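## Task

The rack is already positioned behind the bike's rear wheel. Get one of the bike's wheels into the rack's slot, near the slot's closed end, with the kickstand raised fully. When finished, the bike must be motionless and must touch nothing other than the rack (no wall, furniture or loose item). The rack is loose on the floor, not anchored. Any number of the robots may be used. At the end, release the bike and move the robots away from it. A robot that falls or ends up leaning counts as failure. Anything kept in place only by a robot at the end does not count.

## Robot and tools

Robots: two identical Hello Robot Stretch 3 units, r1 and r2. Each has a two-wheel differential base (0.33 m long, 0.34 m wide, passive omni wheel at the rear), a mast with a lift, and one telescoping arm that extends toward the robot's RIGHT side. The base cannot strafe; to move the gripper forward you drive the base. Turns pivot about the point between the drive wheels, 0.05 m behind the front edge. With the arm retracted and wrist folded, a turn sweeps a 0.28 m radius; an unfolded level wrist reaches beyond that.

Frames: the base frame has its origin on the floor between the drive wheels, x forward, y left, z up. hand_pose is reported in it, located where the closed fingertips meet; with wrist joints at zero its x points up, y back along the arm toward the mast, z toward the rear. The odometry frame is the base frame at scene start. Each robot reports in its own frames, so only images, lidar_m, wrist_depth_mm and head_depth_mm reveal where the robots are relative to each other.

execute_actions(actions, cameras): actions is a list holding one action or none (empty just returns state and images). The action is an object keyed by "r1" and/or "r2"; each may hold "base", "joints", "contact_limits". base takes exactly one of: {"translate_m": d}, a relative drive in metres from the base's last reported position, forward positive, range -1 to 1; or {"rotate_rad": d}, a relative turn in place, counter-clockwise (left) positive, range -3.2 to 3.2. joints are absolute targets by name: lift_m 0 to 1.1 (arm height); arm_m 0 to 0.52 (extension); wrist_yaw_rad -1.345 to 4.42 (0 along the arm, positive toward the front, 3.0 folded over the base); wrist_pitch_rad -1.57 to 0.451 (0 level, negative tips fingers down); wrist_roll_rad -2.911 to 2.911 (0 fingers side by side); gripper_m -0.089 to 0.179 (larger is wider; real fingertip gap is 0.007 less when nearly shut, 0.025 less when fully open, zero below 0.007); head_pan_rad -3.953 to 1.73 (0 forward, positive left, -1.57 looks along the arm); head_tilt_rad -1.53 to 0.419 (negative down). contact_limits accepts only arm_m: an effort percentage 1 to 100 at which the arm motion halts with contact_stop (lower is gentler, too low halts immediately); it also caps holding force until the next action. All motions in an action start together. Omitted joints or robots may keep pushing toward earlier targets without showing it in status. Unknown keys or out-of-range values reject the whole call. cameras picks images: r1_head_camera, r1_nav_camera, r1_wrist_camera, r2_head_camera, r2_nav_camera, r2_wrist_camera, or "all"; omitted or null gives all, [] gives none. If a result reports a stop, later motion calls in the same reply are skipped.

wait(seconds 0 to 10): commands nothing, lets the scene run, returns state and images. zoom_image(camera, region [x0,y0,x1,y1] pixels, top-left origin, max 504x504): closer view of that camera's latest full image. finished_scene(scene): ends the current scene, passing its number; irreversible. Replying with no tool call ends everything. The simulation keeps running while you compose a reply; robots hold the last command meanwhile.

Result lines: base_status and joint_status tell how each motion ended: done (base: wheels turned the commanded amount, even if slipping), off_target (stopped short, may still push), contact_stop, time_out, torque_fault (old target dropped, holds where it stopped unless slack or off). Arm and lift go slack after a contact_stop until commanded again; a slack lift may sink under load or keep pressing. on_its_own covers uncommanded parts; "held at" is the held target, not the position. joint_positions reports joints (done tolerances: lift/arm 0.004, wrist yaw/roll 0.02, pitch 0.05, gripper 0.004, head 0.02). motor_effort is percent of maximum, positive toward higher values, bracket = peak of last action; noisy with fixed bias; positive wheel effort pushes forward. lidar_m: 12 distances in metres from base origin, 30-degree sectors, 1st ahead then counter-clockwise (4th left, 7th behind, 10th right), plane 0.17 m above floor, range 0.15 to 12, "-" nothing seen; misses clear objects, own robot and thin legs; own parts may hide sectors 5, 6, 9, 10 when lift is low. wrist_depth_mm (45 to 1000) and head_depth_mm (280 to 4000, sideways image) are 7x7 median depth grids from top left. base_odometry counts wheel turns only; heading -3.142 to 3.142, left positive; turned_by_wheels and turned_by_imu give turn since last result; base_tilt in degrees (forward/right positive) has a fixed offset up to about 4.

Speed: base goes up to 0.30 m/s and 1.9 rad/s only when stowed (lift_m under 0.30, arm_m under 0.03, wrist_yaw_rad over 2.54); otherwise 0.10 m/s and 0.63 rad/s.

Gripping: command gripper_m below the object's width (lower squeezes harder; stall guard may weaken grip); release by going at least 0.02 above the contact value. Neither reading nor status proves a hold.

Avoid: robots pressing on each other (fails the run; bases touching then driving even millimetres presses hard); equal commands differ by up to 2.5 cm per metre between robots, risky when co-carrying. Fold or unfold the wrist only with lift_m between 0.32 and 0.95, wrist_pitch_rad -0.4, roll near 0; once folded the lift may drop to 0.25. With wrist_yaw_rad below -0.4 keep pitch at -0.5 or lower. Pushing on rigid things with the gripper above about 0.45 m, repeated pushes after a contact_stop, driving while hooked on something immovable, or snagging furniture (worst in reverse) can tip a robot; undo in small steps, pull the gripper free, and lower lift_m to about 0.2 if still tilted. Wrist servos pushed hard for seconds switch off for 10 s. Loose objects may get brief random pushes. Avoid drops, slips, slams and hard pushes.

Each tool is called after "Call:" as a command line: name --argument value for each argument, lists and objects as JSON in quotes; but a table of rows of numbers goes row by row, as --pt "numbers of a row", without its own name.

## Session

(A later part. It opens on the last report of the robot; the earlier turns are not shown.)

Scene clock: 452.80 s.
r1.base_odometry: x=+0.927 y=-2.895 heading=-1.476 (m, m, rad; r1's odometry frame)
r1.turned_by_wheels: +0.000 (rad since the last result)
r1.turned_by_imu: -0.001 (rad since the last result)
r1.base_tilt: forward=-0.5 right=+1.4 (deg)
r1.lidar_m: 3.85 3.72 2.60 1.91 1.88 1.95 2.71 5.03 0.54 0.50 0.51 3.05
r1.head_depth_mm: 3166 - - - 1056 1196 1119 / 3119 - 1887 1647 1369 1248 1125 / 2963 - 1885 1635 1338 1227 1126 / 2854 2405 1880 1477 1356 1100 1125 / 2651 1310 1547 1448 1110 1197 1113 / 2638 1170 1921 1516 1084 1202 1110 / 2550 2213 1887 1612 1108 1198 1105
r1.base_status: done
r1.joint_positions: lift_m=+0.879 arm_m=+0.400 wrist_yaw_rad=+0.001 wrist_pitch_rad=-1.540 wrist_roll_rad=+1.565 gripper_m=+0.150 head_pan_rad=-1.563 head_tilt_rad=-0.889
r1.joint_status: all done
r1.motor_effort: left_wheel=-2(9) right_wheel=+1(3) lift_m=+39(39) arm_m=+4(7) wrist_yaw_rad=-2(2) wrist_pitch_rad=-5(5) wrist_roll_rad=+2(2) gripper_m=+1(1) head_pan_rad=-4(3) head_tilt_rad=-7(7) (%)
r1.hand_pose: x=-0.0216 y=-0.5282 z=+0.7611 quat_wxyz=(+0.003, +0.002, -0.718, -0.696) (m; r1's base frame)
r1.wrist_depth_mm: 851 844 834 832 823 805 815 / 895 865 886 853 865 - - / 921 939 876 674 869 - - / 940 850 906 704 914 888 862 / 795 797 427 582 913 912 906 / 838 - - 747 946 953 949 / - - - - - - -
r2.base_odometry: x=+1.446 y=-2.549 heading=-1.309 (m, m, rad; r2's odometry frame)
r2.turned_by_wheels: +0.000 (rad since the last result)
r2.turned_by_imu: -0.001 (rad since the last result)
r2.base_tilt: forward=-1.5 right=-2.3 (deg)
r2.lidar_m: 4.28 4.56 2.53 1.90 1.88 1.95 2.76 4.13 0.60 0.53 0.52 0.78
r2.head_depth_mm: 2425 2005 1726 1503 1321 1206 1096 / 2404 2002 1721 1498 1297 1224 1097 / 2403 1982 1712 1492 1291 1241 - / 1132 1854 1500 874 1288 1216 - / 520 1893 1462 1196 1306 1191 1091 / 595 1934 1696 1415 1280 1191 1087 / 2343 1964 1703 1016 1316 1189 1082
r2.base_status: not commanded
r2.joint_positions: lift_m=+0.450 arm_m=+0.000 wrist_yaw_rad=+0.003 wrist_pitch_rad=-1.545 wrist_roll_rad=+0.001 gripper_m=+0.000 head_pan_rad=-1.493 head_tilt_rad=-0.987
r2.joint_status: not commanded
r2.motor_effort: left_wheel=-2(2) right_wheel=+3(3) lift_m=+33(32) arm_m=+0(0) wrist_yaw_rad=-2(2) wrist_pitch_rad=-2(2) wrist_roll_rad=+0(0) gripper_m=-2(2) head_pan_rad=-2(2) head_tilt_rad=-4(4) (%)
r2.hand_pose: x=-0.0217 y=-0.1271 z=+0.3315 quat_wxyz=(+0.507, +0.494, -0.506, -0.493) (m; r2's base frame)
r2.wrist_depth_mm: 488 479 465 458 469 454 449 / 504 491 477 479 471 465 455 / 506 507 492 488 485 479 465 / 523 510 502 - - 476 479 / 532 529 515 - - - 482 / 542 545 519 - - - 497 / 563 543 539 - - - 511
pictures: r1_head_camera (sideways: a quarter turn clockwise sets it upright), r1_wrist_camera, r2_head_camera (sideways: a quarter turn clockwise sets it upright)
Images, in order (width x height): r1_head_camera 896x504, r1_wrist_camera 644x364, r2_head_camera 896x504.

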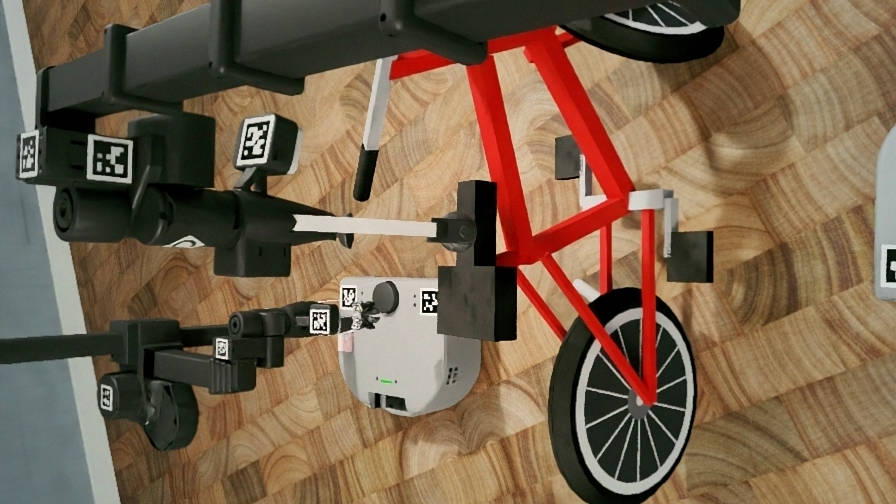

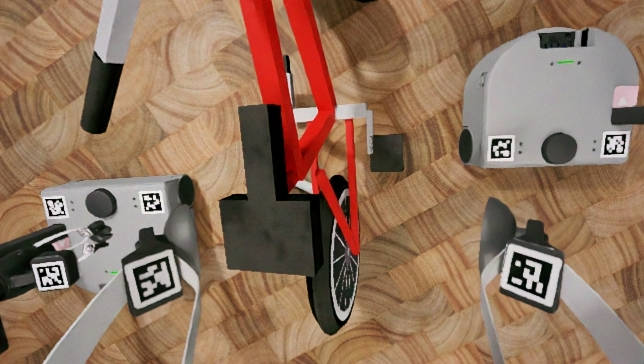

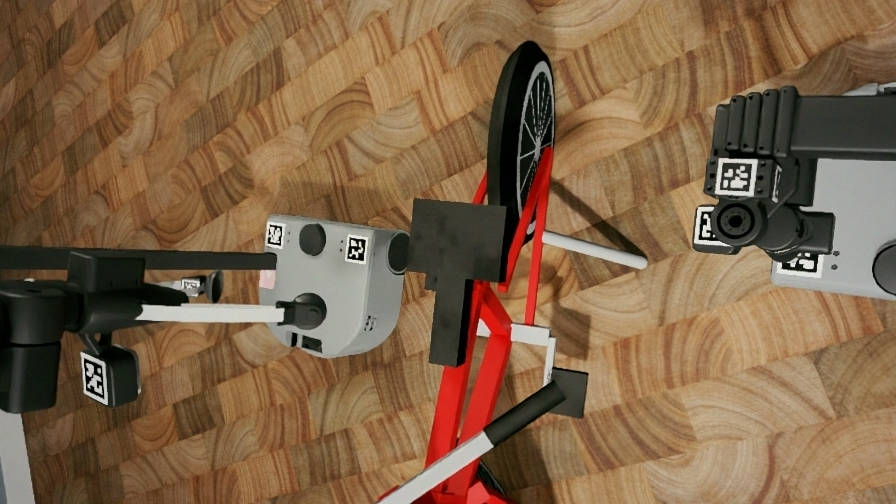

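Call:
execute_actions --actions '[{"r1": {"joints": {"arm_m": 0.5, "lift_m": 0.72}}}]' --cameras '["r1_head_camera", "r1_wrist_camera", "r2_head_camera"]'

Scene clock: 472.37 s.
r1.base_odometry: x=+0.927 y=-2.895 heading=-1.476 (m, m, rad; r1's odometry frame)
r1.turned_by_wheels: +0.000 (rad since the last result)
r1.turned_by_imu: +0.000 (rad since the last result)
r1.base_tilt: forward=-0.5 right=+1.4 (deg)
r1.lidar_m: 3.85 3.71 2.61 1.91 1.88 1.95 2.71 5.04 0.54 0.50 0.51 3.01
r1.head_depth_mm: 3026 2380 1946 958 1053 - - / 3001 2428 1974 - 1372 1242 1123 / 2990 2510 1779 1622 1340 1229 1128 / 2866 2433 1921 1511 1371 1096 1126 / 2645 1314 1542 1448 1108 1199 1114 / 2608 1174 1901 1518 1081 1201 1113 / 2516 2237 1901 1596 1113 1200 1111
r1.base_status: not commanded
r1.joint_positions: lift_m=+0.721 arm_m=+0.500 wrist_yaw_rad=+0.001 wrist_pitch_rad=-1.540 wrist_roll_rad=+1.565 gripper_m=+0.150 head_pan_rad=-1.563 head_tilt_rad=-0.889
r1.joint_status: all done
r1.motor_effort: left_wheel=-2(3) right_wheel=+2(2) lift_m=+12(36) arm_m=+4(6) wrist_yaw_rad=-2(1) wrist_pitch_rad=-5(5) wrist_roll_rad=+2(2) gripper_m=+1(1) head_pan_rad=-4(3) head_tilt_rad=-6(7) (%)
r1.hand_pose: x=-0.0216 y=-0.6280 z=+0.6026 quat_wxyz=(+0.003, +0.002, -0.717, -0.697) (m; r1's base frame)
r1.wrist_depth_mm: 158 714 696 546 687 684 677 / 179 736 736 551 696 702 - / 752 753 744 229 519 709 - / 781 765 773 237 552 743 750 / 649 638 785 246 491 766 762 / 613 - 816 255 238 813 780 / 312 857 852 263 247 814 813
r2.base_odometry: x=+1.446 y=-2.549 heading=-1.309 (m, m, rad; r2's odometry frame)
r2.turned_by_wheels: +0.000 (rad since the last result)
r2.turned_by_imu: -0.001 (rad since the last result)
r2.base_tilt: forward=-1.5 right=-2.4 (deg)
r2.lidar_m: 4.29 4.57 2.53 1.90 1.88 1.95 2.75 4.14 0.60 0.53 0.52 0.78
r2.head_depth_mm: 2411 2006 1735 1500 1324 1203 1095 / 2412 2002 1712 1506 1293 1218 1093 / 2381 1976 1710 1497 1295 1242 - / 2242 1884 1501 874 1296 1216 - / 2253 1977 648 1125 1307 1196 1090 / 688 537 1590 1411 1282 1193 1083 / 2349 1949 1675 1016 1320 1190 1083
r2.base_status: not commanded
r2.joint_positions: lift_m=+0.450 arm_m=+0.000 wrist_yaw_rad=+0.003 wrist_pitch_rad=-1.545 wrist_roll_rad=+0.001 gripper_m=+0.000 head_pan_rad=-1.493 head_tilt_rad=-0.987
r2.joint_status: not commanded
r2.motor_effort: left_wheel=-2(2) right_wheel=+2(4) lift_m=+33(32) arm_m=+0(0) wrist_yaw_rad=-3(3) wrist_pitch_rad=-2(2) wrist_roll_rad=+0(0) gripper_m=-2(3) head_pan_rad=-2(2) head_tilt_rad=-5(5) (%)
r2.hand_pose: x=-0.0217 y=-0.1271 z=+0.3315 quat_wxyz=(+0.507, +0.494, -0.506, -0.493) (m; r2's base frame)
r2.wrist_depth_mm: 487 484 472 464 458 458 450 / 496 497 482 476 476 466 466 / 504 507 494 490 481 475 466 / 521 510 506 - - 480 474 / 525 519 516 - - - 483 / 542 537 535 - - - 494 / 554 547 531 - - - 516
pictures: r1_head_camera (sideways: a quarter turn clockwise sets it upright), r1_wrist_camera, r2_head_camera (sideways: a quarter turn clockwise sets it upright)
Images, in order (width x height): r1_head_camera 896x504, r1_wrist_camera 644x364, r2_head_camera 896x504.

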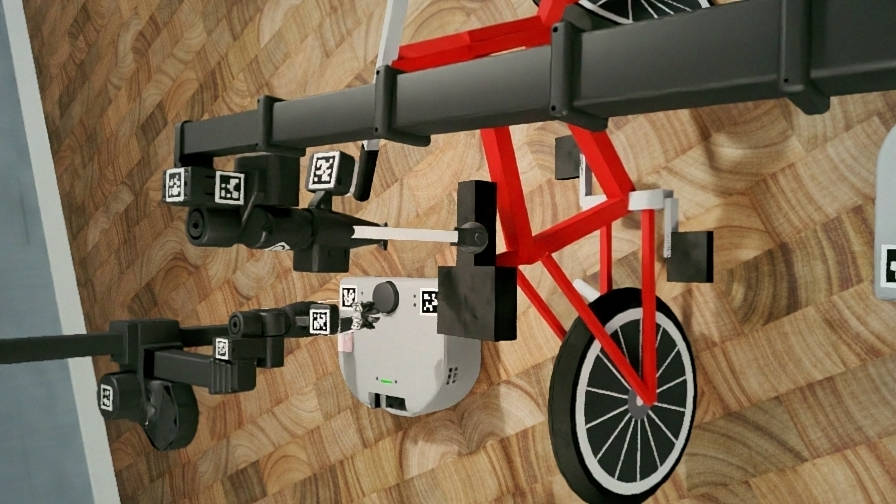

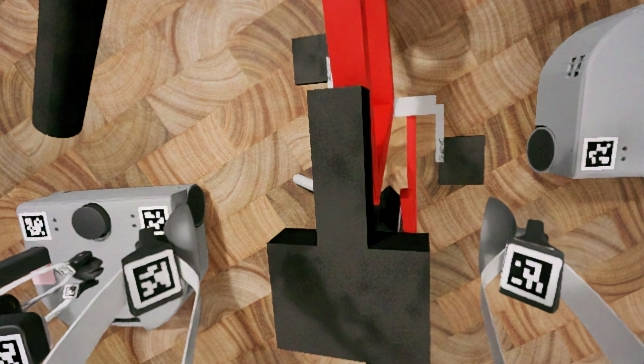

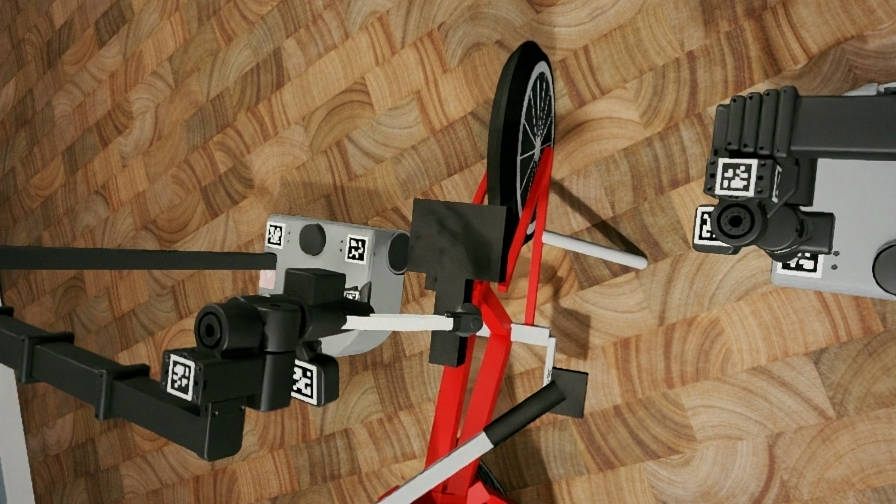

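Call:
execute_actions --actions '[{"r1": {"joints": {"lift_m": 0.62}}}]' --cameras '["r1_wrist_camera", "r2_head_camera"]'

Scene clock: 482.97 s.
r1.base_odometry: x=+0.927 y=-2.895 heading=-1.476 (m, m, rad; r1's odometry frame)
r1.turned_by_wheels: +0.000 (rad since the last result)
r1.turned_by_imu: +0.000 (rad since the last result)
r1.base_tilt: forward=-0.4 right=+1.4 (deg)
r1.lidar_m: 3.86 3.72 2.61 1.91 1.88 1.96 2.71 5.00 0.54 0.50 0.51 3.02
r1.head_depth_mm: 3010 2376 1939 959 1052 1171 1141 / 3020 2337 1944 1633 - - - / 2942 2366 - 1605 1262 1237 1129 / 2846 2374 1947 978 1360 1104 1124 / 2659 1308 1534 1457 1109 1198 1106 / 2679 1170 1911 1523 1083 1190 1110 / 2597 2243 1899 1613 1106 1208 1105
r1.base_status: not commanded
r1.joint_positions: lift_m=+0.621 arm_m=+0.500 wrist_yaw_rad=+0.001 wrist_pitch_rad=-1.540 wrist_roll_rad=+1.565 gripper_m=+0.150 head_pan_rad=-1.563 head_tilt_rad=-0.889
r1.joint_status: all done
r1.motor_effort: left_wheel=-2(2) right_wheel=+2(2) lift_m=+12(13) arm_m=+4(4) wrist_yaw_rad=-1(1) wrist_pitch_rad=-5(5) wrist_roll_rad=+2(2) gripper_m=+1(1) head_pan_rad=-4(3) head_tilt_rad=-7(7) (%)
r1.hand_pose: x=-0.0216 y=-0.6280 z=+0.5026 quat_wxyz=(+0.003, +0.002, -0.717, -0.697) (m; r1's base frame)
r1.wrist_depth_mm: 637 618 607 446 587 585 592 / 650 639 628 129 422 607 - / 658 653 649 131 425 621 - / 682 676 675 136 483 435 640 / 538 533 689 141 266 657 664 / 556 - 707 146 172 691 677 / 583 589 167 151 141 705 720
r2.base_odometry: x=+1.446 y=-2.549 heading=-1.309 (m, m, rad; r2's odometry frame)
r2.turned_by_wheels: +0.000 (rad since the last result)
r2.turned_by_imu: -0.001 (rad since the last result)
r2.base_tilt: forward=-1.4 right=-2.3 (deg)
r2.lidar_m: 4.27 4.55 2.53 1.91 1.88 1.95 2.76 4.14 0.60 0.53 0.52 0.78
r2.head_depth_mm: 2425 2002 1723 1507 1318 1203 1098 / 2381 2005 1717 1503 1296 1223 1094 / 2397 1993 1706 1497 1296 1234 - / 2174 1887 1497 876 1293 1217 - / 882 1922 653 904 1307 1191 1086 / 2346 1846 626 1410 1279 1195 1084 / 2356 1952 1692 1018 1326 1186 1084
r2.base_status: not commanded
r2.joint_positions: lift_m=+0.450 arm_m=+0.000 wrist_yaw_rad=+0.003 wrist_pitch_rad=-1.545 wrist_roll_rad=+0.001 gripper_m=+0.000 head_pan_rad=-1.493 head_tilt_rad=-0.987
r2.joint_status: not commanded
r2.motor_effort: left_wheel=-2(2) right_wheel=+3(3) lift_m=+32(32) arm_m=+0(0) wrist_yaw_rad=-2(2) wrist_pitch_rad=-2(2) wrist_roll_rad=+0(0) gripper_m=-2(3) head_pan_rad=-3(3) head_tilt_rad=-5(5) (%)
r2.hand_pose: x=-0.0217 y=-0.1271 z=+0.3315 quat_wxyz=(+0.507, +0.494, -0.506, -0.493) (m; r2's base frame)
r2.wrist_depth_mm: 494 489 479 470 462 451 448 / 487 488 493 474 471 463 452 / 510 498 494 483 491 480 469 / 518 511 502 - - 478 467 / 538 526 511 - - - 490 / 550 530 526 - - - 501 / 552 546 541 - - - 510
pictures: r1_wrist_camera, r2_head_camera (sideways: a quarter turn clockwise sets it upright)
Images, in order (width x height): r1_wrist_camera 644x364, r2_head_camera 896x504.

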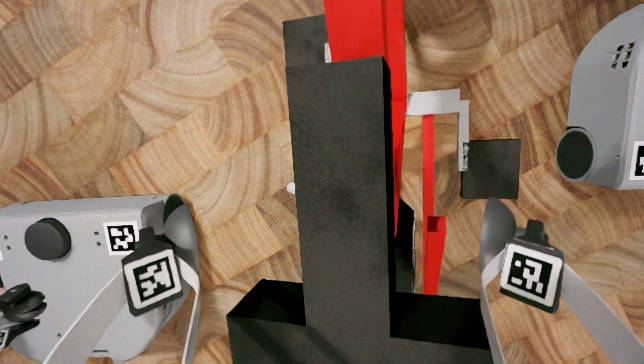

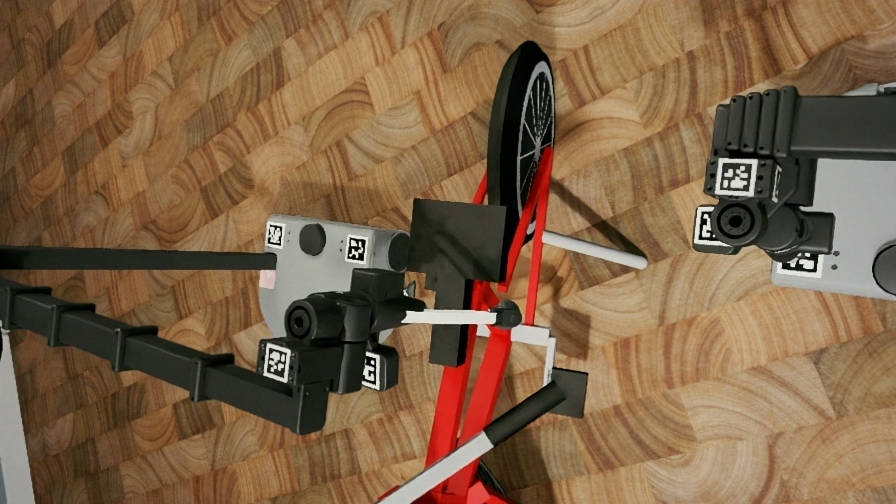

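Next I'll close r1's gripper on the saddle nose.

Call:
execute_actions --actions '[{"r1": {"joints": {"gripper_m": -0.01}}}]' --cameras '["r1_wrist_camera", "r2_head_camera", "r1_head_camera"]'

Scene clock: 501.00 s.
r1.base_odometry: x=+0.927 y=-2.895 heading=-1.476 (m, m, rad; r1's odometry frame)
r1.turned_by_wheels: +0.000 (rad since the last result)
r1.turned_by_imu: +0.000 (rad since the last result)
r1.base_tilt: forward=-0.4 right=+1.5 (deg)
r1.lidar_m: 3.86 3.72 2.60 1.91 1.87 1.95 2.71 5.05 0.54 0.50 0.51 3.03
r1.head_depth_mm: 3031 2372 1955 956 1056 1163 1137 / 3031 2388 1943 1635 - - - / 2962 2368 - 1593 1274 1231 1124 / 2852 2362 1966 978 1350 1096 1124 / 2652 1313 1528 1447 1113 1207 1108 / 2643 1174 1896 1512 1083 1198 1107 / 2564 2272 1898 1612 1104 1198 1104
r1.base_status: not commanded
r1.joint_positions: lift_m=+0.620 arm_m=+0.500 wrist_yaw_rad=+0.001 wrist_pitch_rad=-1.551 wrist_roll_rad=+1.565 gripper_m=-0.009 head_pan_rad=-1.563 head_tilt_rad=-0.889
r1.joint_status: all done
r1.motor_effort: left_wheel=-3(2) right_wheel=+2(2) lift_m=+18(18) arm_m=+4(4) wrist_yaw_rad=-1(1) wrist_pitch_rad=+0(5) wrist_roll_rad=+1(2) gripper_m=-23(98) head_pan_rad=-4(3) head_tilt_rad=-8(6) (%)
r1.hand_pose: x=-0.0216 y=-0.6254 z=+0.5024 quat_wxyz=(+0.003, +0.002, -0.714, -0.700) (m; r1's base frame)
r1.wrist_depth_mm: 613 613 608 175 597 612 587 / 628 625 631 127 420 619 - / 654 649 647 130 427 624 - / 678 666 667 134 646 653 649 / 529 535 675 138 563 671 660 / 551 550 705 142 162 694 689 / 575 573 163 147 140 431 710
r2.base_odometry: x=+1.446 y=-2.549 heading=-1.309 (m, m, rad; r2's odometry frame)
r2.turned_by_wheels: +0.000 (rad since the last result)
r2.turned_by_imu: -0.001 (rad since the last result)
r2.base_tilt: forward=-1.4 right=-2.3 (deg)
r2.lidar_m: 4.28 4.55 2.53 1.90 1.88 1.95 2.75 4.15 0.60 0.53 0.52 0.78
r2.head_depth_mm: 2424 2007 1721 1506 1323 1208 1096 / 2380 1990 1718 1501 1296 1224 1093 / 2399 1987 1700 1499 1290 1234 - / 2194 1884 1504 874 1293 1218 - / 882 1933 655 891 1309 1191 1091 / 2359 1832 629 1413 1283 1193 1084 / 2348 1968 1691 1015 1322 1192 1086
r2.base_status: not commanded
r2.joint_positions: lift_m=+0.450 arm_m=+0.000 wrist_yaw_rad=+0.003 wrist_pitch_rad=-1.545 wrist_roll_rad=+0.001 gripper_m=+0.000 head_pan_rad=-1.493 head_tilt_rad=-0.987
r2.joint_status: not commanded
r2.motor_effort: left_wheel=-2(2) right_wheel=+3(3) lift_m=+32(32) arm_m=+0(0) wrist_yaw_rad=-3(3) wrist_pitch_rad=-2(2) wrist_roll_rad=+0(0) gripper_m=-2(3) head_pan_rad=-3(3) head_tilt_rad=-4(5) (%)
r2.hand_pose: x=-0.0217 y=-0.1271 z=+0.3315 quat_wxyz=(+0.507, +0.494, -0.506, -0.493) (m; r2's base frame)
r2.wrist_depth_mm: 485 485 474 466 464 458 452 / 493 481 482 484 475 463 457 / 501 496 491 478 483 475 468 / 519 511 509 - - 477 471 / 525 526 517 - - - 483 / 541 538 528 - - - 493 / 559 546 540 - - - 494
pictures: r1_head_camera (sideways: a quarter turn clockwise sets it upright), r1_wrist_camera, r2_head_camera (sideways: a quarter turn clockwise sets it upright)
Images, in order (width x height): r1_head_camera 896x504, r1_wrist_camera 644x364, r2_head_camera 896x504.

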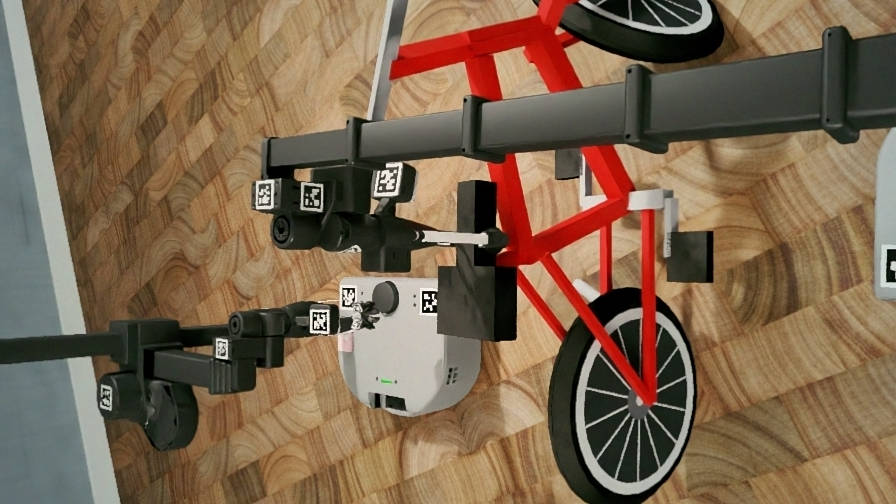

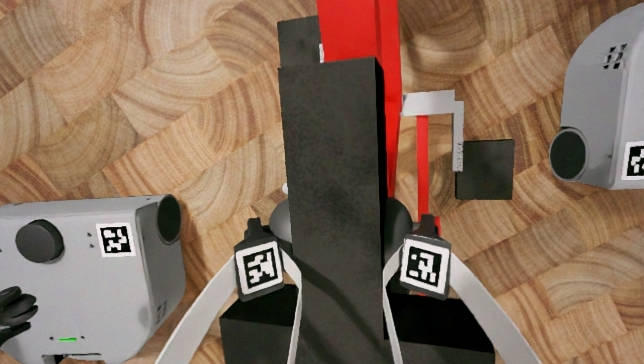

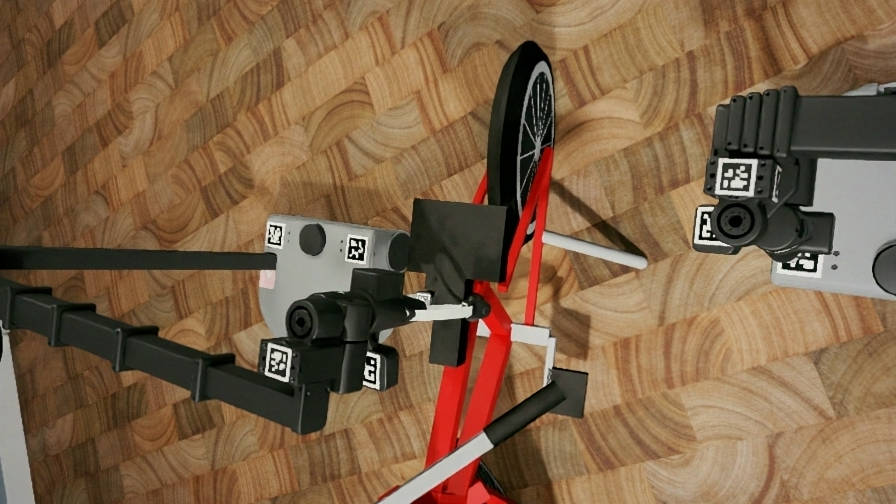

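Call:
execute_actions --actions '[{"r1": {"joints": {"arm_m": 0.44, "lift_m": 0.63}}}]' --cameras '["r1_wrist_camera", "r2_head_camera", "r1_head_camera"]'

Scene clock: 512.90 s.
r1.base_odometry: x=+0.927 y=-2.895 heading=-1.476 (m, m, rad; r1's odometry frame)
r1.turned_by_wheels: +0.001 (rad since the last result)
r1.turned_by_imu: +0.001 (rad since the last result)
r1.base_tilt: forward=-0.4 right=+1.4 (deg)
r1.lidar_m: 3.82 3.73 2.61 1.92 1.88 1.95 2.72 5.00 0.53 0.50 0.51 3.03
r1.head_depth_mm: 3084 2385 1937 940 1055 1130 1143 / 3053 2365 1941 1618 - - - / 2925 2352 - 1570 1233 1225 1126 / 2832 2336 1981 947 1165 1188 1122 / 2691 1311 1535 1439 1084 1203 1120 / 2642 1179 1883 1512 1074 1195 1108 / 2575 2251 1900 1626 1101 1197 1106
r1.base_status: not commanded
r1.joint_positions: lift_m=+0.630 arm_m=+0.441 wrist_yaw_rad=+0.002 wrist_pitch_rad=-1.430 wrist_roll_rad=+1.565 gripper_m=+0.000 head_pan_rad=-1.563 head_tilt_rad=-0.890
r1.joint_status: all done
r1.on_its_own: gripper_m is held at -0.001, not at your -0.010, by its stall guard, which is still easing; wrist_pitch_rad is at rest, and its effort (-59) is outside its rest range (-20 to +32)
r1.motor_effort: left_wheel=+8(10) right_wheel=-11(12) lift_m=+31(53) arm_m=-11(11) wrist_yaw_rad=-2(2) wrist_pitch_rad=-59(59) wrist_roll_rad=+2(2) gripper_m=-26(28) head_pan_rad=-4(3) head_tilt_rad=-7(6) (%)
r1.hand_pose: x=-0.0215 y=-0.5978 z=+0.5113 quat_wxyz=(+0.003, +0.002, -0.755, -0.656) (m; r1's base frame)
r1.wrist_depth_mm: 704 670 647 178 588 569 548 / 735 708 659 140 417 581 567 / 772 718 680 140 416 597 585 / 773 735 710 143 557 415 599 / 623 593 694 146 462 638 614 / 591 617 183 152 175 655 634 / 868 843 182 156 145 677 651
r2.base_odometry: x=+1.446 y=-2.549 heading=-1.309 (m, m, rad; r2's odometry frame)
r2.turned_by_wheels: +0.000 (rad since the last result)
r2.turned_by_imu: -0.001 (rad since the last result)
r2.base_tilt: forward=-1.4 right=-2.4 (deg)
r2.lidar_m: 4.27 4.56 2.53 1.90 1.88 1.95 2.75 4.14 0.60 0.53 0.51 0.78
r2.head_depth_mm: 2410 2003 1724 1502 1322 1207 1095 / 2378 2009 1713 1497 1295 1222 1090 / 2379 1976 1715 1476 1294 1236 - / 2245 1897 1509 885 1316 1215 - / 870 1898 699 960 1312 1196 1089 / 2348 1878 1630 1138 1284 1191 1087 / 2341 1947 1683 1035 1318 1187 1079
r2.base_status: not commanded
r2.joint_positions: lift_m=+0.450 arm_m=+0.000 wrist_yaw_rad=+0.003 wrist_pitch_rad=-1.545 wrist_roll_rad=+0.001 gripper_m=+0.000 head_pan_rad=-1.493 head_tilt_rad=-0.987
r2.joint_status: not commanded
r2.motor_effort: left_wheel=-2(2) right_wheel=+3(3) lift_m=+33(32) arm_m=+0(0) wrist_yaw_rad=-3(3) wrist_pitch_rad=-2(2) wrist_roll_rad=+0(0) gripper_m=-2(2) head_pan_rad=-2(3) head_tilt_rad=-5(5) (%)
r2.hand_pose: x=-0.0217 y=-0.1271 z=+0.3315 quat_wxyz=(+0.507, +0.494, -0.506, -0.493) (m; r2's base frame)
r2.wrist_depth_mm: 482 482 472 471 456 455 450 / 503 492 489 475 468 462 456 / 508 505 490 481 475 468 466 / 515 528 505 - - 472 472 / 535 538 527 - - - 481 / 541 541 525 - - - 496 / 563 551 543 - - - 514
pictures: r1_head_camera (sideways: a quarter turn clockwise sets it upright), r1_wrist_camera, r2_head_camera (sideways: a quarter turn clockwise sets it upright)
Images, in order (width x height): r1_head_camera 896x504, r1_wrist_camera 644x364, r2_head_camera 896x504.

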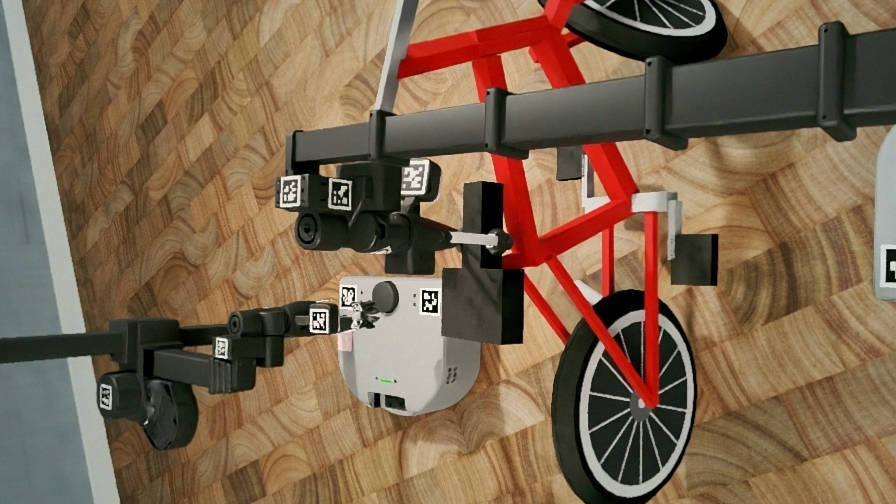

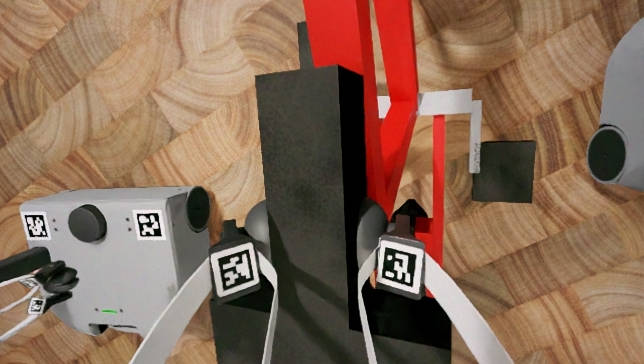

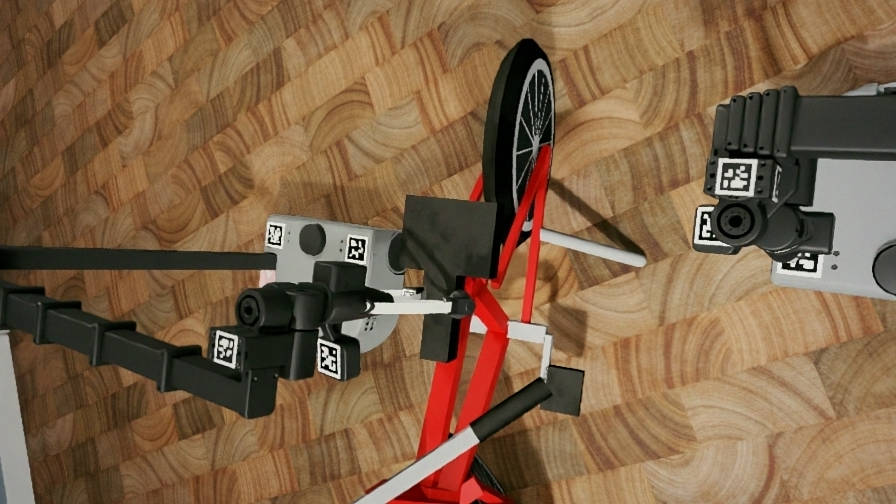

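Call:
execute_actions --actions '[{"r1": {"joints": {"arm_m": 0.365, "lift_m": 0.635}}}]' --cameras '["r1_wrist_camera", "r2_head_camera", "r1_head_camera"]'

Scene clock: 525.63 s.
r1.base_odometry: x=+0.927 y=-2.895 heading=-1.476 (m, m, rad; r1's odometry frame)
r1.turned_by_wheels: +0.000 (rad since the last result)
r1.turned_by_imu: -0.001 (rad since the last result)
r1.base_tilt: forward=-0.4 right=+1.4 (deg)
r1.lidar_m: 3.86 3.72 2.61 1.92 1.88 1.95 2.71 5.04 0.50 0.47 0.48 3.03
r1.head_depth_mm: 3082 2372 1945 1641 967 1079 1143 / 3041 2411 1994 1607 - - - / 2943 2373 1986 - 1055 1207 1122 / 2857 2318 1955 1516 916 1183 1126 / 2697 1307 1542 1482 950 1202 1113 / 2608 1178 1898 1527 1404 1178 1107 / 2605 2244 1884 1606 1404 1176 1103
r1.base_status: not commanded
r1.joint_positions: lift_m=+0.635 arm_m=+0.366 wrist_yaw_rad=+0.003 wrist_pitch_rad=-1.509 wrist_roll_rad=+1.565 gripper_m=-0.001 head_pan_rad=-1.563 head_tilt_rad=-0.890
r1.joint_status: all done
r1.on_its_own: gripper_m is held at -0.001, not at your -0.010, by its stall guard, which is not easing now
r1.motor_effort: left_wheel=+1(8) right_wheel=-1(11) lift_m=+26(39) arm_m=-5(11) wrist_yaw_rad=-3(4) wrist_pitch_rad=-20(61) wrist_roll_rad=+2(2) gripper_m=-17(27) head_pan_rad=-4(4) head_tilt_rad=-6(7) (%)
r1.hand_pose: x=-0.0216 y=-0.5021 z=+0.5164 quat_wxyz=(+0.003, +0.003, -0.728, -0.685) (m; r1's base frame)
r1.wrist_depth_mm: 659 637 625 172 596 591 - / 674 669 656 125 629 621 - / 702 685 680 128 637 635 - / 726 706 691 132 466 653 634 / 576 686 711 136 683 667 651 / 601 677 746 140 170 686 672 / 639 771 154 145 143 718 691
r2.base_odometry: x=+1.446 y=-2.549 heading=-1.309 (m, m, rad; r2's odometry frame)
r2.turned_by_wheels: +0.000 (rad since the last result)
r2.turned_by_imu: -0.001 (rad since the last result)
r2.base_tilt: forward=-1.4 right=-2.3 (deg)
r2.lidar_m: 4.28 4.54 2.53 1.91 1.88 1.94 2.75 4.13 0.64 0.54 0.78 0.81
r2.head_depth_mm: 2430 1999 1718 1508 1341 1205 1095 / 2403 1994 1713 1498 1302 1221 1094 / 2404 1984 1695 1119 1313 1228 - / 2248 1855 939 1145 1308 1215 - / 861 707 919 1200 1304 1194 1088 / 2361 1876 1690 1405 1288 1193 1083 / 2344 1970 955 1243 1322 1193 1081
r2.base_status: not commanded
r2.joint_positions: lift_m=+0.450 arm_m=+0.000 wrist_yaw_rad=+0.003 wrist_pitch_rad=-1.545 wrist_roll_rad=+0.001 gripper_m=+0.000 head_pan_rad=-1.493 head_tilt_rad=-0.987
r2.joint_status: not commanded
r2.motor_effort: left_wheel=-2(2) right_wheel=+3(3) lift_m=+32(32) arm_m=+0(0) wrist_yaw_rad=-3(3) wrist_pitch_rad=-2(2) wrist_roll_rad=+0(0) gripper_m=-2(2) head_pan_rad=-2(2) head_tilt_rad=-5(4) (%)
r2.hand_pose: x=-0.0217 y=-0.1271 z=+0.3315 quat_wxyz=(+0.507, +0.494, -0.506, -0.493) (m; r2's base frame)
r2.wrist_depth_mm: 492 481 473 469 466 452 451 / 502 491 483 477 472 460 455 / 512 508 499 485 491 477 467 / 515 507 505 - - 483 482 / 539 531 516 - - - 488 / 542 539 534 - - - 500 / 556 549 543 - - - 501
pictures: r1_head_camera (sideways: a quarter turn clockwise sets it upright), r1_wrist_camera, r2_head_camera (sideways: a quarter turn clockwise sets it upright)
Images, in order (width x height): r1_head_camera 896x504, r1_wrist_camera 644x364, r2_head_camera 896x504.

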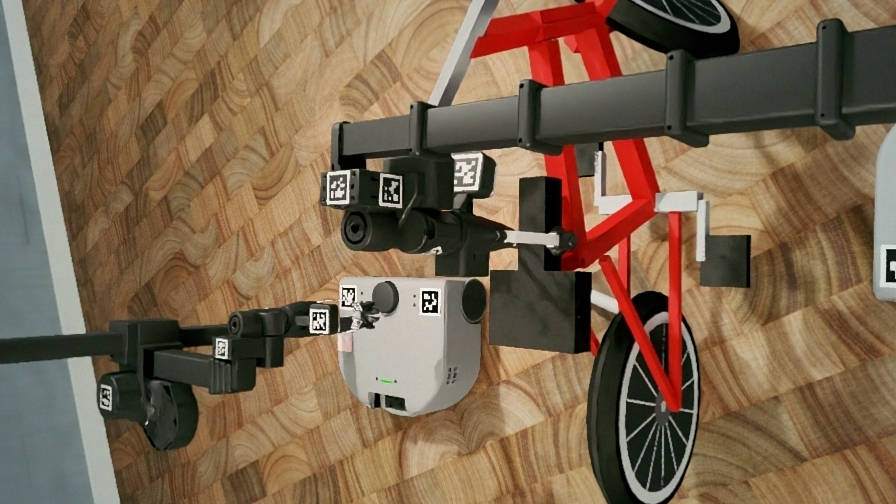

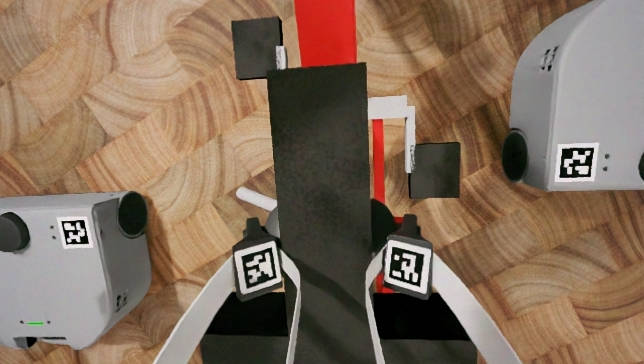

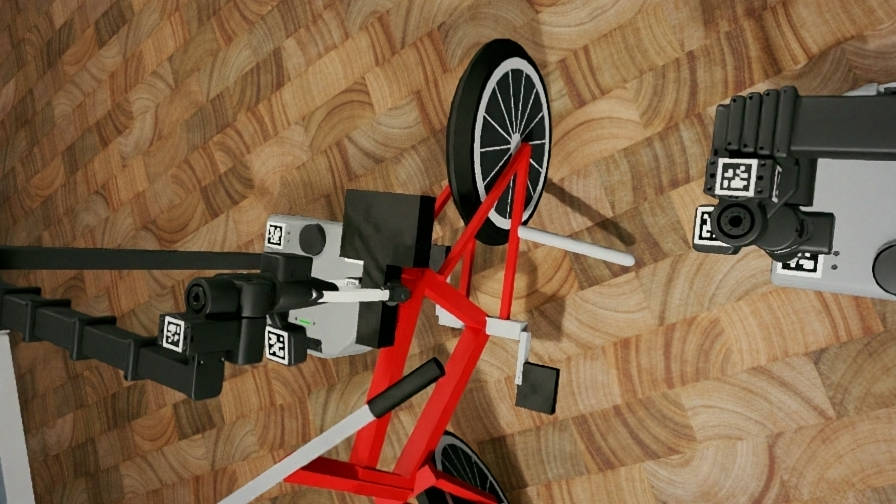

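Call:
execute_actions --actions '[{"r1": {"joints": {"arm_m": 0.34}}}]' --cameras '["r1_wrist_camera", "r2_head_camera"]'

Scene clock: 536.77 s.
r1.base_odometry: x=+0.927 y=-2.895 heading=-1.476 (m, m, rad; r1's odometry frame)
r1.turned_by_wheels: +0.000 (rad since the last result)
r1.turned_by_imu: +0.000 (rad since the last result)
r1.base_tilt: forward=-0.3 right=+1.4 (deg)
r1.lidar_m: 3.85 3.71 2.61 1.91 1.88 1.95 2.71 5.05 0.50 0.46 0.47 3.00
r1.head_depth_mm: 3068 2383 1945 1642 943 1075 1139 / 3101 2382 1933 1663 - - - / 2965 2368 1985 - 1152 1210 1130 / 2844 2367 1910 1536 893 1187 1121 / 2663 1307 1540 1497 841 1182 1116 / 2627 1177 1914 1519 1414 1177 1117 / 2534 2254 1896 1621 1402 1186 1108
r1.base_status: not commanded
r1.joint_positions: lift_m=+0.635 arm_m=+0.340 wrist_yaw_rad=+0.003 wrist_pitch_rad=-1.513 wrist_roll_rad=+1.565 gripper_m=-0.001 head_pan_rad=-1.563 head_tilt_rad=-0.890
r1.joint_status: all done
r1.on_its_own: gripper_m is held at -0.001, not at your -0.010, by its stall guard, which is not easing now
r1.motor_effort: left_wheel=+1(1) right_wheel=-1(1) lift_m=+26(26) arm_m=-4(7) wrist_yaw_rad=-2(3) wrist_pitch_rad=-18(23) wrist_roll_rad=+2(2) gripper_m=-17(18) head_pan_rad=-3(3) head_tilt_rad=-7(5) (%)
r1.hand_pose: x=-0.0216 y=-0.4758 z=+0.5164 quat_wxyz=(+0.003, +0.003, -0.727, -0.687) (m; r1's base frame)
r1.wrist_depth_mm: 653 638 631 171 613 593 - / 674 666 644 125 628 609 - / 691 688 666 128 631 636 - / 716 701 692 132 651 660 645 / 583 723 722 136 677 665 664 / 594 745 720 141 166 678 675 / 627 772 149 146 144 709 694
r2.base_odometry: x=+1.446 y=-2.549 heading=-1.309 (m, m, rad; r2's odometry frame)
r2.turned_by_wheels: +0.000 (rad since the last result)
r2.turned_by_imu: -0.001 (rad since the last result)
r2.base_tilt: forward=-1.4 right=-2.3 (deg)
r2.lidar_m: 4.28 4.56 2.53 1.90 1.88 1.94 2.76 4.15 0.65 0.54 0.78 0.82
r2.head_depth_mm: 2399 2015 1720 1511 1335 1210 1097 / 2413 1988 1715 1172 1293 1219 1095 / 2368 1987 1709 1154 1314 1235 - / 2245 1843 938 1192 1310 1209 - / 860 702 952 1196 1309 1202 1090 / 2362 1914 1695 1427 1306 1193 1083 / 2354 1957 963 1217 1318 1190 1083
r2.base_status: not commanded
r2.joint_positions: lift_m=+0.450 arm_m=+0.000 wrist_yaw_rad=+0.003 wrist_pitch_rad=-1.545 wrist_roll_rad=+0.001 gripper_m=+0.000 head_pan_rad=-1.493 head_tilt_rad=-0.987
r2.joint_status: not commanded
r2.motor_effort: left_wheel=-2(2) right_wheel=+3(3) lift_m=+33(32) arm_m=+0(0) wrist_yaw_rad=-2(3) wrist_pitch_rad=-2(2) wrist_roll_rad=+0(0) gripper_m=-2(3) head_pan_rad=-2(2) head_tilt_rad=-4(5) (%)
r2.hand_pose: x=-0.0217 y=-0.1271 z=+0.3315 quat_wxyz=(+0.507, +0.494, -0.506, -0.493) (m; r2's base frame)
r2.wrist_depth_mm: 490 481 475 470 463 457 450 / 496 490 485 479 465 473 457 / 508 503 488 485 475 473 465 / 521 515 508 - - 477 480 / 540 522 515 - - - 485 / 539 543 533 - - - 489 / 553 547 539 - - - 512
pictures: r1_wrist_camera, r2_head_camera (sideways: a quarter turn clockwise sets it upright)
Images, in order (width x height): r1_wrist_camera 644x364, r2_head_camera 896x504.

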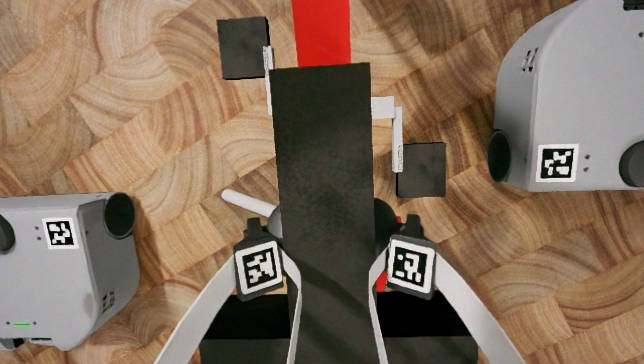

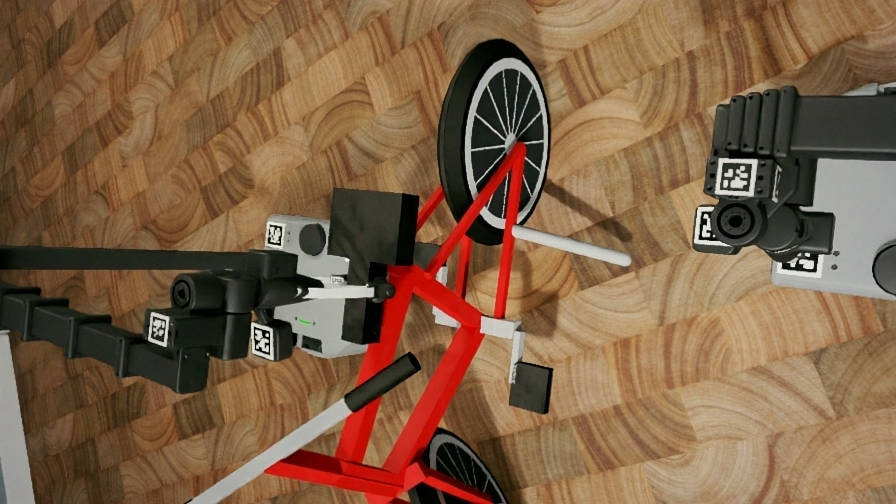

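Call:
execute_actions --actions '[{"r2": {"base": {"translate_m": 0.13}, "joints": {"arm_m": 0.4}}}]' --cameras '[]'

Call:
execute_actions --actions '[{"r2": {"joints": {"lift_m": 0.17, "head_pan_rad": -1.65, "head_tilt_rad": -1.0}}}]' --cameras '["r2_head_camera", "r2_wrist_camera", "r1_wrist_camera"]'

Scene clock: 563.20 s.
r1.base_odometry: x=+0.927 y=-2.895 heading=-1.476 (m, m, rad; r1's odometry frame)
r1.turned_by_wheels: +0.000 (rad since the last result)
r1.turned_by_imu: -0.001 (rad since the last result)
r1.base_tilt: forward=-0.3 right=+1.5 (deg)
r1.lidar_m: 3.86 3.72 2.60 1.91 1.87 1.95 2.71 5.04 0.50 0.46 0.47 3.02
r1.head_depth_mm: 3054 2379 1940 1648 936 1070 1142 / 3054 2383 1944 1662 - - - / 2971 2339 1982 - 1098 1206 1123 / 2767 2140 1871 834 893 1187 1123 / 2722 1182 1592 1500 842 1192 1114 / 2643 2266 1923 1612 1409 1185 1104 / 2550 2303 1902 1605 1389 1175 1111
r1.base_status: not commanded
r1.joint_positions: lift_m=+0.635 arm_m=+0.340 wrist_yaw_rad=+0.003 wrist_pitch_rad=-1.515 wrist_roll_rad=+1.565 gripper_m=-0.001 head_pan_rad=-1.563 head_tilt_rad=-0.890
r1.joint_status: not commanded
r1.on_its_own: gripper_m is held at -0.001, not at your -0.010, by its stall guard, which is not easing now
r1.motor_effort: left_wheel=+0(1) right_wheel=+0(1) lift_m=+26(26) arm_m=-4(4) wrist_yaw_rad=-2(3) wrist_pitch_rad=-17(18) wrist_roll_rad=+1(2) gripper_m=-18(17) head_pan_rad=-3(3) head_tilt_rad=-7(8) (%)
r1.hand_pose: x=-0.0216 y=-0.4754 z=+0.5165 quat_wxyz=(+0.003, +0.003, -0.726, -0.687) (m; r1's base frame)
r1.wrist_depth_mm: 657 654 626 171 606 606 - / 676 667 651 125 619 619 - / 680 686 667 128 637 636 - / 559 226 352 131 466 648 647 / 148 167 170 136 682 678 669 / 112 746 175 140 166 690 682 / 109 791 150 145 145 701 698
r2.base_odometry: x=+1.479 y=-2.675 heading=-1.309 (m, m, rad; r2's odometry frame)
r2.turned_by_wheels: +0.000 (rad since the last result)
r2.turned_by_imu: -0.002 (rad since the last result)
r2.base_tilt: forward=-1.4 right=-2.3 (deg)
r2.lidar_m: 4.19 4.44 2.61 1.97 1.94 2.01 2.85 4.26 0.65 0.55 0.73 0.73
r2.head_depth_mm: 2409 2010 1730 1507 1300 1206 1093 / 2403 2008 1717 1159 1299 1202 1105 / 2177 716 818 1309 1311 1206 - / 2234 726 1439 1196 1312 1202 - / 2366 1966 1546 1433 1287 1194 1090 / 2345 1914 1628 1199 1325 1192 1083 / 2345 1909 1686 1183 1308 1190 1081
r2.base_status: done
r2.joint_positions: lift_m=+0.450 arm_m=+0.400 wrist_yaw_rad=+0.000 wrist_pitch_rad=-1.548 wrist_roll_rad=+0.001 gripper_m=+0.000 head_pan_rad=-1.493 head_tilt_rad=-0.987
r2.joint_status: all done
r2.motor_effort: left_wheel=-2(2) right_wheel=+2(6) lift_m=+32(33) arm_m=+7(9) wrist_yaw_rad=+0(3) wrist_pitch_rad=-1(2) wrist_roll_rad=+1(0) gripper_m=-2(2) head_pan_rad=-2(2) head_tilt_rad=-5(4) (%)
r2.hand_pose: x=-0.0216 y=-0.5263 z=+0.3316 quat_wxyz=(+0.506, +0.494, -0.505, -0.495) (m; r2's base frame)
r2.wrist_depth_mm: 190 209 236 178 450 55 64 / 489 482 272 475 473 227 97 / 517 488 490 489 297 469 358 / 522 290 501 499 490 472 477 / 531 517 513 505 496 494 481 / 553 531 520 - 509 502 494 / 566 541 542 541 530 513 523
pictures: none
No camera images: the call's "cameras" was empty. Leave "cameras" out to get every camera's image.

Scene clock: 566.57 s.
r1.base_odometry: x=+0.927 y=-2.895 heading=-1.476 (m, m, rad; r1's odometry frame)
r1.turned_by_wheels: +0.000 (rad since the last result)
r1.turned_by_imu: +0.000 (rad since the last result)
r1.base_tilt: forward=-0.4 right=+1.4 (deg)
r1.lidar_m: 3.86 3.71 2.61 1.91 1.88 1.95 2.71 5.01 0.50 0.46 0.47 3.02
r1.head_depth_mm: 3071 2375 1923 1636 934 1092 1141 / 3051 2375 1948 1673 - - - / 2960 2365 1977 - 1057 1202 1125 / 2779 2248 1602 1485 876 1076 1129 / 2762 2343 1411 1480 822 1183 1112 / 2664 2293 1893 1604 1396 1175 1113 / 2611 2314 1889 1613 1400 1171 1110
r1.base_status: not commanded
r1.joint_positions: lift_m=+0.635 arm_m=+0.340 wrist_yaw_rad=+0.003 wrist_pitch_rad=-1.521 wrist_roll_rad=+1.565 gripper_m=-0.001 head_pan_rad=-1.563 head_tilt_rad=-0.890
r1.joint_status: not commanded
r1.on_its_own: gripper_m is held at -0.001, not at your -0.010, by its stall guard, which is not easing now
r1.motor_effort: left_wheel=-1(2) right_wheel=+1(4) lift_m=+26(26) arm_m=-2(4) wrist_yaw_rad=-3(3) wrist_pitch_rad=-14(18) wrist_roll_rad=+2(2) gripper_m=-16(18) head_pan_rad=-4(3) head_tilt_rad=-6(6) (%)
r1.hand_pose: x=-0.0216 y=-0.4735 z=+0.5165 quat_wxyz=(+0.003, +0.003, -0.724, -0.690) (m; r1's base frame)
r1.wrist_depth_mm: 644 630 624 170 601 599 - / 663 653 652 125 629 621 - / 685 675 666 127 637 635 - / 550 693 366 131 467 671 642 / 566 710 296 135 681 679 665 / 331 325 318 140 173 685 684 / 796 777 148 144 144 709 708
r2.base_odometry: x=+1.479 y=-2.675 heading=-1.309 (m, m, rad; r2's odometry frame)
r2.turned_by_wheels: +0.000 (rad since the last result)
r2.turned_by_imu: -0.001 (rad since the last result)
r2.base_tilt: forward=-1.4 right=-2.2 (deg)
r2.lidar_m: 4.21 4.44 2.62 1.97 1.94 2.01 2.84 4.25 0.65 0.56 0.72 0.73
r2.head_depth_mm: 2407 1997 1720 1480 1336 1203 1100 / 2392 1993 1711 1198 1313 1200 1126 / 2381 1994 1708 1142 1309 1202 - / 2361 1858 937 1089 1286 1196 - / 849 694 1453 1194 1308 1198 1086 / 2343 1959 1658 1429 1302 1191 1084 / 2320 1966 1596 1101 1322 1189 1082
r2.base_status: not commanded
r2.joint_positions: lift_m=+0.170 arm_m=+0.400 wrist_yaw_rad=+0.001 wrist_pitch_rad=-1.550 wrist_roll_rad=-0.006 gripper_m=+0.000 head_pan_rad=-1.643 head_tilt_rad=-0.989
r2.joint_status: all done
r2.motor_effort: left_wheel=-1(5) right_wheel=+2(11) lift_m=+17(30) arm_m=+6(7) wrist_yaw_rad=-1(2) wrist_pitch_rad=+0(1) wrist_roll_rad=+3(4) gripper_m=-3(2) head_pan_rad=-2(12) head_tilt_rad=-4(5) (%)
r2.hand_pose: x=-0.0217 y=-0.5258 z=+0.0524 quat_wxyz=(+0.507, +0.496, -0.503, -0.494) (m; r2's base frame)
r2.wrist_depth_mm: 207 205 202 199 197 196 191 / 214 211 207 205 200 198 195 / 217 217 212 207 205 202 198 / 221 221 214 213 208 207 203 / 227 224 221 217 214 212 207 / 233 231 225 - 218 217 212 / 239 236 231 229 225 222 217
pictures: r1_wrist_camera, r2_head_camera (sideways: a quarter turn clockwise sets it upright), r2_wrist_camera
Images, in order (width x height): r1_wrist_camera 644x364, r2_head_camera 896x504, r2_wrist_camera 644x364.

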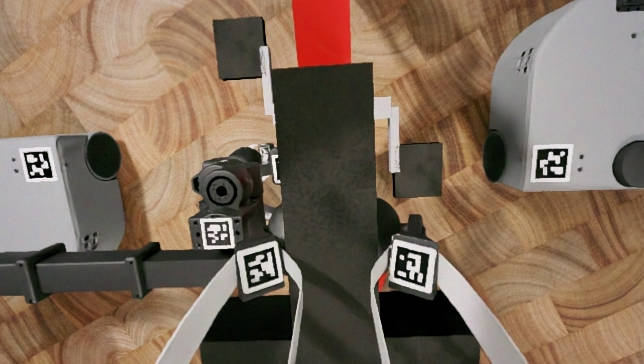

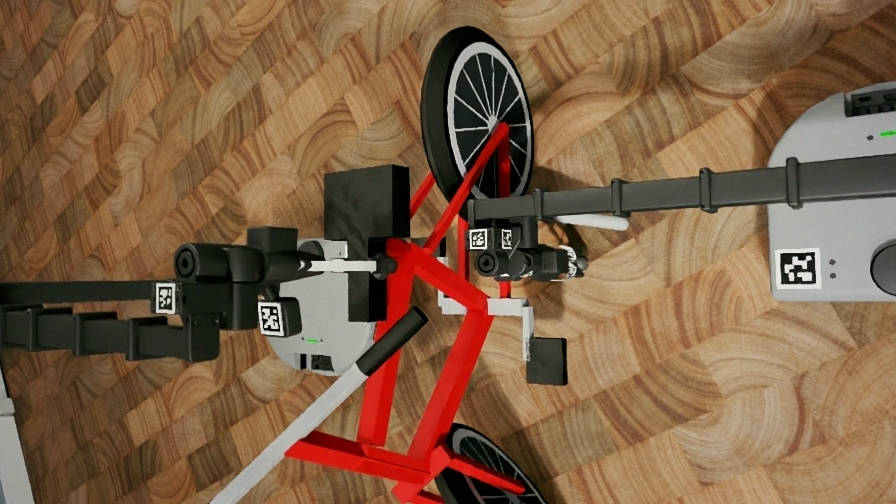

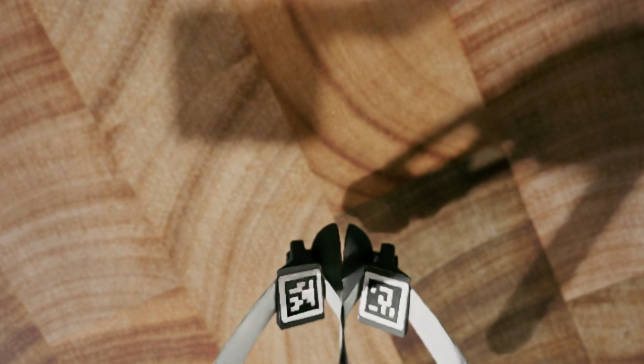

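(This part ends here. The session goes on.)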